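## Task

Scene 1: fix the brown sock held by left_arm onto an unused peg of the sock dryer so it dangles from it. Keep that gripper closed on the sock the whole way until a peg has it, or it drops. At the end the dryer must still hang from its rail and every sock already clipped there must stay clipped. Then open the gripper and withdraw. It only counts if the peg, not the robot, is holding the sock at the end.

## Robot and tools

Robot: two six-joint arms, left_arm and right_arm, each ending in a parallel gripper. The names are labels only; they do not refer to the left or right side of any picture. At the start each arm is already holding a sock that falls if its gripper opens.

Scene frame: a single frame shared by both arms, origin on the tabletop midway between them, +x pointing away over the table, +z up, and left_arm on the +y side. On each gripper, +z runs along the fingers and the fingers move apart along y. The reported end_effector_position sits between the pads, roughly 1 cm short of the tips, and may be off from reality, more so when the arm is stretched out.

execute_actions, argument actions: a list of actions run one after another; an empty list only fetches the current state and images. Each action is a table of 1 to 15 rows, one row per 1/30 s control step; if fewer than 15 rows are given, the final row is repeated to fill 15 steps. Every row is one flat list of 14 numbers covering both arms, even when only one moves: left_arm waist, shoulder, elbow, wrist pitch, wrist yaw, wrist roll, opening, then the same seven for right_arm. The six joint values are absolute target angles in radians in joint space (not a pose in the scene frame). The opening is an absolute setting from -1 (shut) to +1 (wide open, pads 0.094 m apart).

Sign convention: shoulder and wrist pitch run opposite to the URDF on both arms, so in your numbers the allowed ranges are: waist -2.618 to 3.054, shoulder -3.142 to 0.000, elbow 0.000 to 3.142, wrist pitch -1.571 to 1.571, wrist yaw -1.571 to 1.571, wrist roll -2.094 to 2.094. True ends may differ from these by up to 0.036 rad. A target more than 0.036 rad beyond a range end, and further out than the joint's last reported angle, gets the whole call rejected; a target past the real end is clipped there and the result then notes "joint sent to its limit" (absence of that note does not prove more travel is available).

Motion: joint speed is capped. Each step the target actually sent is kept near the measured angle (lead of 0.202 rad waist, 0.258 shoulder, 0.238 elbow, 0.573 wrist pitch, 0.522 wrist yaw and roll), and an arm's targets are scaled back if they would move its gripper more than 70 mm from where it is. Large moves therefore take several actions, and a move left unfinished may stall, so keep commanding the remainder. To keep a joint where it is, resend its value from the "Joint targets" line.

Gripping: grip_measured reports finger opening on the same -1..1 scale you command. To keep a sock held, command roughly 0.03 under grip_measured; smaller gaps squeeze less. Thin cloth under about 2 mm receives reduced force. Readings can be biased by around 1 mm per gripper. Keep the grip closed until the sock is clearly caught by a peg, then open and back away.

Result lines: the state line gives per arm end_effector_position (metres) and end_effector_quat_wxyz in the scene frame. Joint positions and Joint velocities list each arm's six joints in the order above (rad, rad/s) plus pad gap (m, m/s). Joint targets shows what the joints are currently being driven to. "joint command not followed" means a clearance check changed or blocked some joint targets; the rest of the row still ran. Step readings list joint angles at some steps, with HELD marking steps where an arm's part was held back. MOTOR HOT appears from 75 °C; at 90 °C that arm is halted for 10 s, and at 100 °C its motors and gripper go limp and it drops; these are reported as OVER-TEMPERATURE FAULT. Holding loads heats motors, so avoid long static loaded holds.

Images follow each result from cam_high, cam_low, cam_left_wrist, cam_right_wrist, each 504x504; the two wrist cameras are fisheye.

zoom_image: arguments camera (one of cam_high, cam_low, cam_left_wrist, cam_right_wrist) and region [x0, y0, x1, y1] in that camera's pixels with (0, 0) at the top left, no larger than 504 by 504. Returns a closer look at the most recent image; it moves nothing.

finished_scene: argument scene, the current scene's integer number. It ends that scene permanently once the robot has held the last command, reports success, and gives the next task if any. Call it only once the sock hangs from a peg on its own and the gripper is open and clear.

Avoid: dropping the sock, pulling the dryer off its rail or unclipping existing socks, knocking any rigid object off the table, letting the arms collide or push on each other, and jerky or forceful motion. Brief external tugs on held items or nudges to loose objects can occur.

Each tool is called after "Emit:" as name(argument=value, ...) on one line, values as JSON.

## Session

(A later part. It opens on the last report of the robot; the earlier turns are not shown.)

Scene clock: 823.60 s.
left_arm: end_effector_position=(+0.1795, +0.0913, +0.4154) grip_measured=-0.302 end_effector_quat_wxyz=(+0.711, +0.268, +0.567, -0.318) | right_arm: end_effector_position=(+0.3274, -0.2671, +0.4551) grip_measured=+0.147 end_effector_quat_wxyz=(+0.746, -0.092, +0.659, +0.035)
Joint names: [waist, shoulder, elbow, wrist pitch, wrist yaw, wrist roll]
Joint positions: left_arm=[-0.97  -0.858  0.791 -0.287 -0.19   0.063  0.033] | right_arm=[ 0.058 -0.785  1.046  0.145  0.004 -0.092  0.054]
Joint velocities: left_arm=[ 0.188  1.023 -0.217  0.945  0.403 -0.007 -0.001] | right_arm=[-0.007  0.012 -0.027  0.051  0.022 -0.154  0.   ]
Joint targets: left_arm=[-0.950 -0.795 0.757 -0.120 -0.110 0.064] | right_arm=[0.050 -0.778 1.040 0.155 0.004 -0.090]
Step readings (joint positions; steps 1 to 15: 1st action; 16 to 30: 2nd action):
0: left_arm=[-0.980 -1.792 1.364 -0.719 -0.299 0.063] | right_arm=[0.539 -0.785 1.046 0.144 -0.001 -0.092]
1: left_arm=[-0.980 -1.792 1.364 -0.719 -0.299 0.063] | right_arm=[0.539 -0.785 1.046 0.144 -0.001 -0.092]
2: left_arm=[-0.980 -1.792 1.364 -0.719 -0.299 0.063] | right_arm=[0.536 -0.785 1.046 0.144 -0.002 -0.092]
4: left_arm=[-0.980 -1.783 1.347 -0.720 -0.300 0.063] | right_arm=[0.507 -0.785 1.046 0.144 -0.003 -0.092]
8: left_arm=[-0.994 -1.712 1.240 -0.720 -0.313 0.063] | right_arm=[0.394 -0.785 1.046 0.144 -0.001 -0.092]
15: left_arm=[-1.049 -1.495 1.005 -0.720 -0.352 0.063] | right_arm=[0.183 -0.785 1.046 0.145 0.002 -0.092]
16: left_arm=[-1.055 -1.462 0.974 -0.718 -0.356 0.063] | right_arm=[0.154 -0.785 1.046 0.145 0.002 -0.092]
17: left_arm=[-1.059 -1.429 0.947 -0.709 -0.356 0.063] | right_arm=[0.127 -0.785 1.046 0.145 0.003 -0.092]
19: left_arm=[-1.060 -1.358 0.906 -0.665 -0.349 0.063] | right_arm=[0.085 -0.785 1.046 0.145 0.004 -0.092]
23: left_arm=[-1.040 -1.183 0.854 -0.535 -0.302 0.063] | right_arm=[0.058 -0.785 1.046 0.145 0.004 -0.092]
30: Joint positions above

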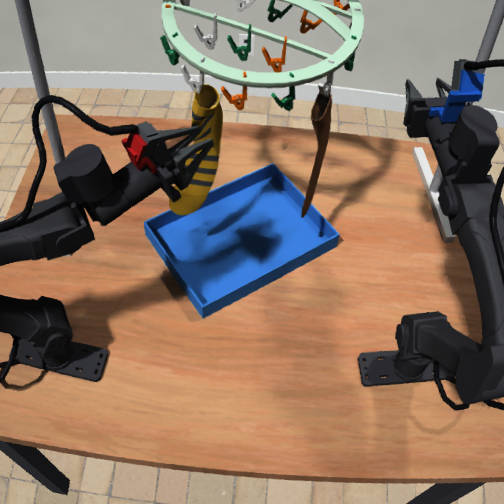

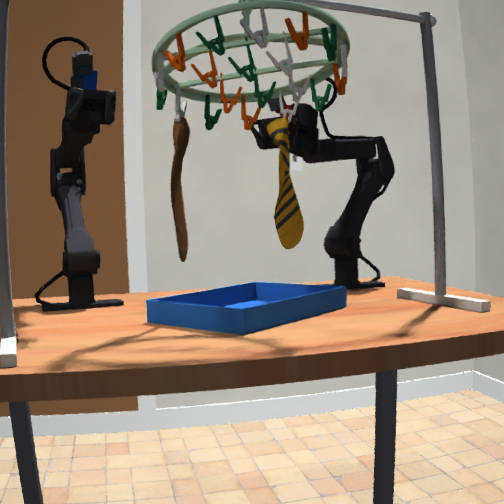

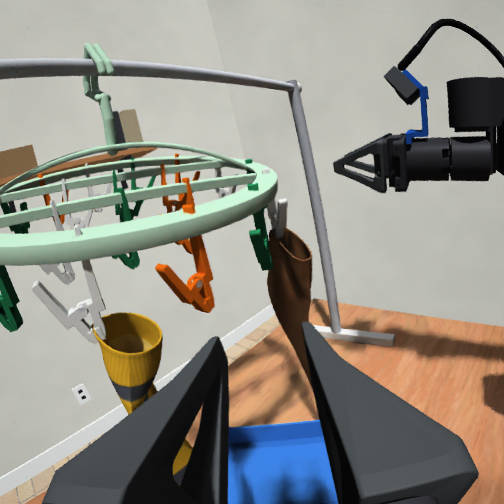

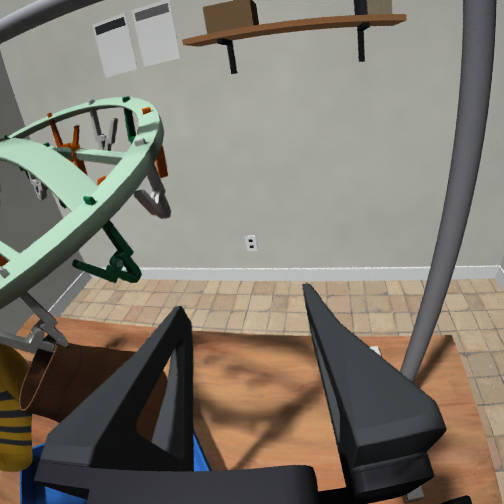

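Emit:
execute_actions(actions=[[[-0.945,-0.775,0.750,-0.105,-0.10,0.064,-0.3,0.04,-0.765,1.03,0.155,0.004,-0.09,0.15],[-0.938,-0.750,0.742,-0.088,-0.09,0.064,-0.3,0.025,-0.745,1.015,0.16,0.004,-0.09,0.15],[-0.930,-0.720,0.733,-0.068,-0.08,0.064,-0.3,0.01,-0.725,1.0,0.165,0.004,-0.09,0.15],[-0.922,-0.690,0.724,-0.048,-0.07,0.064,-0.3,-0.005,-0.705,0.985,0.17,0.004,-0.09,0.15],[-0.914,-0.660,0.715,-0.028,-0.06,0.064,-0.3,-0.02,-0.685,0.97,0.175,0.004,-0.09,0.15],[-0.906,-0.630,0.706,-0.008,-0.05,0.064,-0.3,-0.035,-0.665,0.955,0.18,0.004,-0.09,0.15],[-0.898,-0.600,0.697,0.012,-0.04,0.064,-0.3,-0.05,-0.645,0.94,0.185,0.004,-0.09,0.15],[-0.890,-0.570,0.688,0.032,-0.03,0.064,-0.3,-0.065,-0.625,0.925,0.19,0.004,-0.09,0.15],[-0.884,-0.545,0.680,0.050,-0.02,0.064,-0.3,-0.078,-0.608,0.912,0.195,0.004,-0.09,0.15],[-0.880,-0.525,0.674,0.062,-0.01,0.064,-0.3,-0.088,-0.595,0.902,0.2,0.004,-0.09,0.15],[-0.878,-0.512,0.670,0.070,0.0,0.064,-0.3,-0.095,-0.588,0.896,0.2,0.004,-0.09,0.15]]])

Scene clock: 840.43 s.
left_arm: end_effector_position=(+0.1403, +0.1457, +0.3833) grip_measured=-0.302 end_effector_quat_wxyz=(+0.679, +0.318, +0.577, -0.324) | right_arm: end_effector_position=(+0.2953, -0.3120, +0.4287) grip_measured=+0.147 end_effector_quat_wxyz=(+0.748, -0.044, +0.661, -0.019)
Joint names: [waist, shoulder, elbow, wrist pitch, wrist yaw, wrist roll]
Joint positions: left_arm=[-0.89  -0.526  0.69   0.032 -0.026  0.063  0.033] | right_arm=[-0.087 -0.599  0.905  0.185  0.003 -0.092  0.054]
Joint velocities: left_arm=[ 0.007 -0.007  0.002  0.154  0.168 -0.007  0.   ] | right_arm=[-0.007  0.012 -0.007 -0.037 -0.066 -0.037  0.   ]
Joint targets: left_arm=[-0.878 -0.512 0.670 0.070 0.000 0.064] | right_arm=[-0.095 -0.588 0.896 0.200 0.004 -0.090]
Step readings (joint positions):
0: left_arm=[-0.961 -0.801 0.766 -0.124 -0.119 0.063] | right_arm=[0.058 -0.785 1.046 0.145 0.004 -0.092]
1: left_arm=[-0.960 -0.801 0.766 -0.123 -0.117 0.063] | right_arm=[0.057 -0.785 1.045 0.145 0.004 -0.092]
2: left_arm=[-0.958 -0.799 0.766 -0.119 -0.114 0.063] | right_arm=[0.051 -0.783 1.040 0.144 0.003 -0.092]
4: left_arm=[-0.947 -0.774 0.752 -0.101 -0.102 0.063] | right_arm=[0.029 -0.764 1.017 0.146 0.003 -0.092]
8: left_arm=[-0.914 -0.656 0.711 -0.035 -0.074 0.063] | right_arm=[-0.032 -0.686 0.953 0.166 0.003 -0.092]
15: Joint positions above

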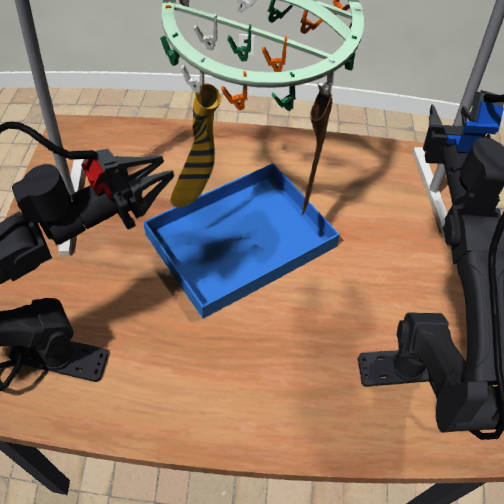

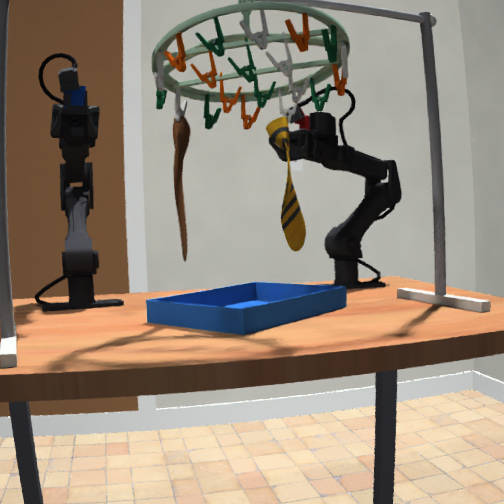

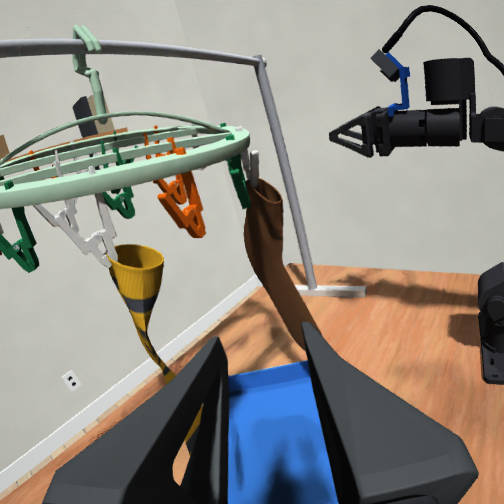

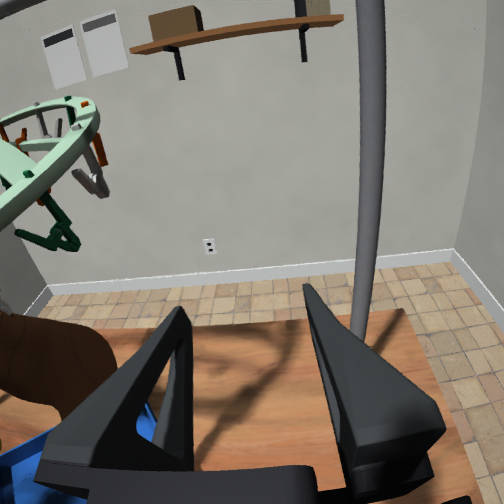

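Emit:
finished_scene(scene=1)

The scene is finished: the task was done.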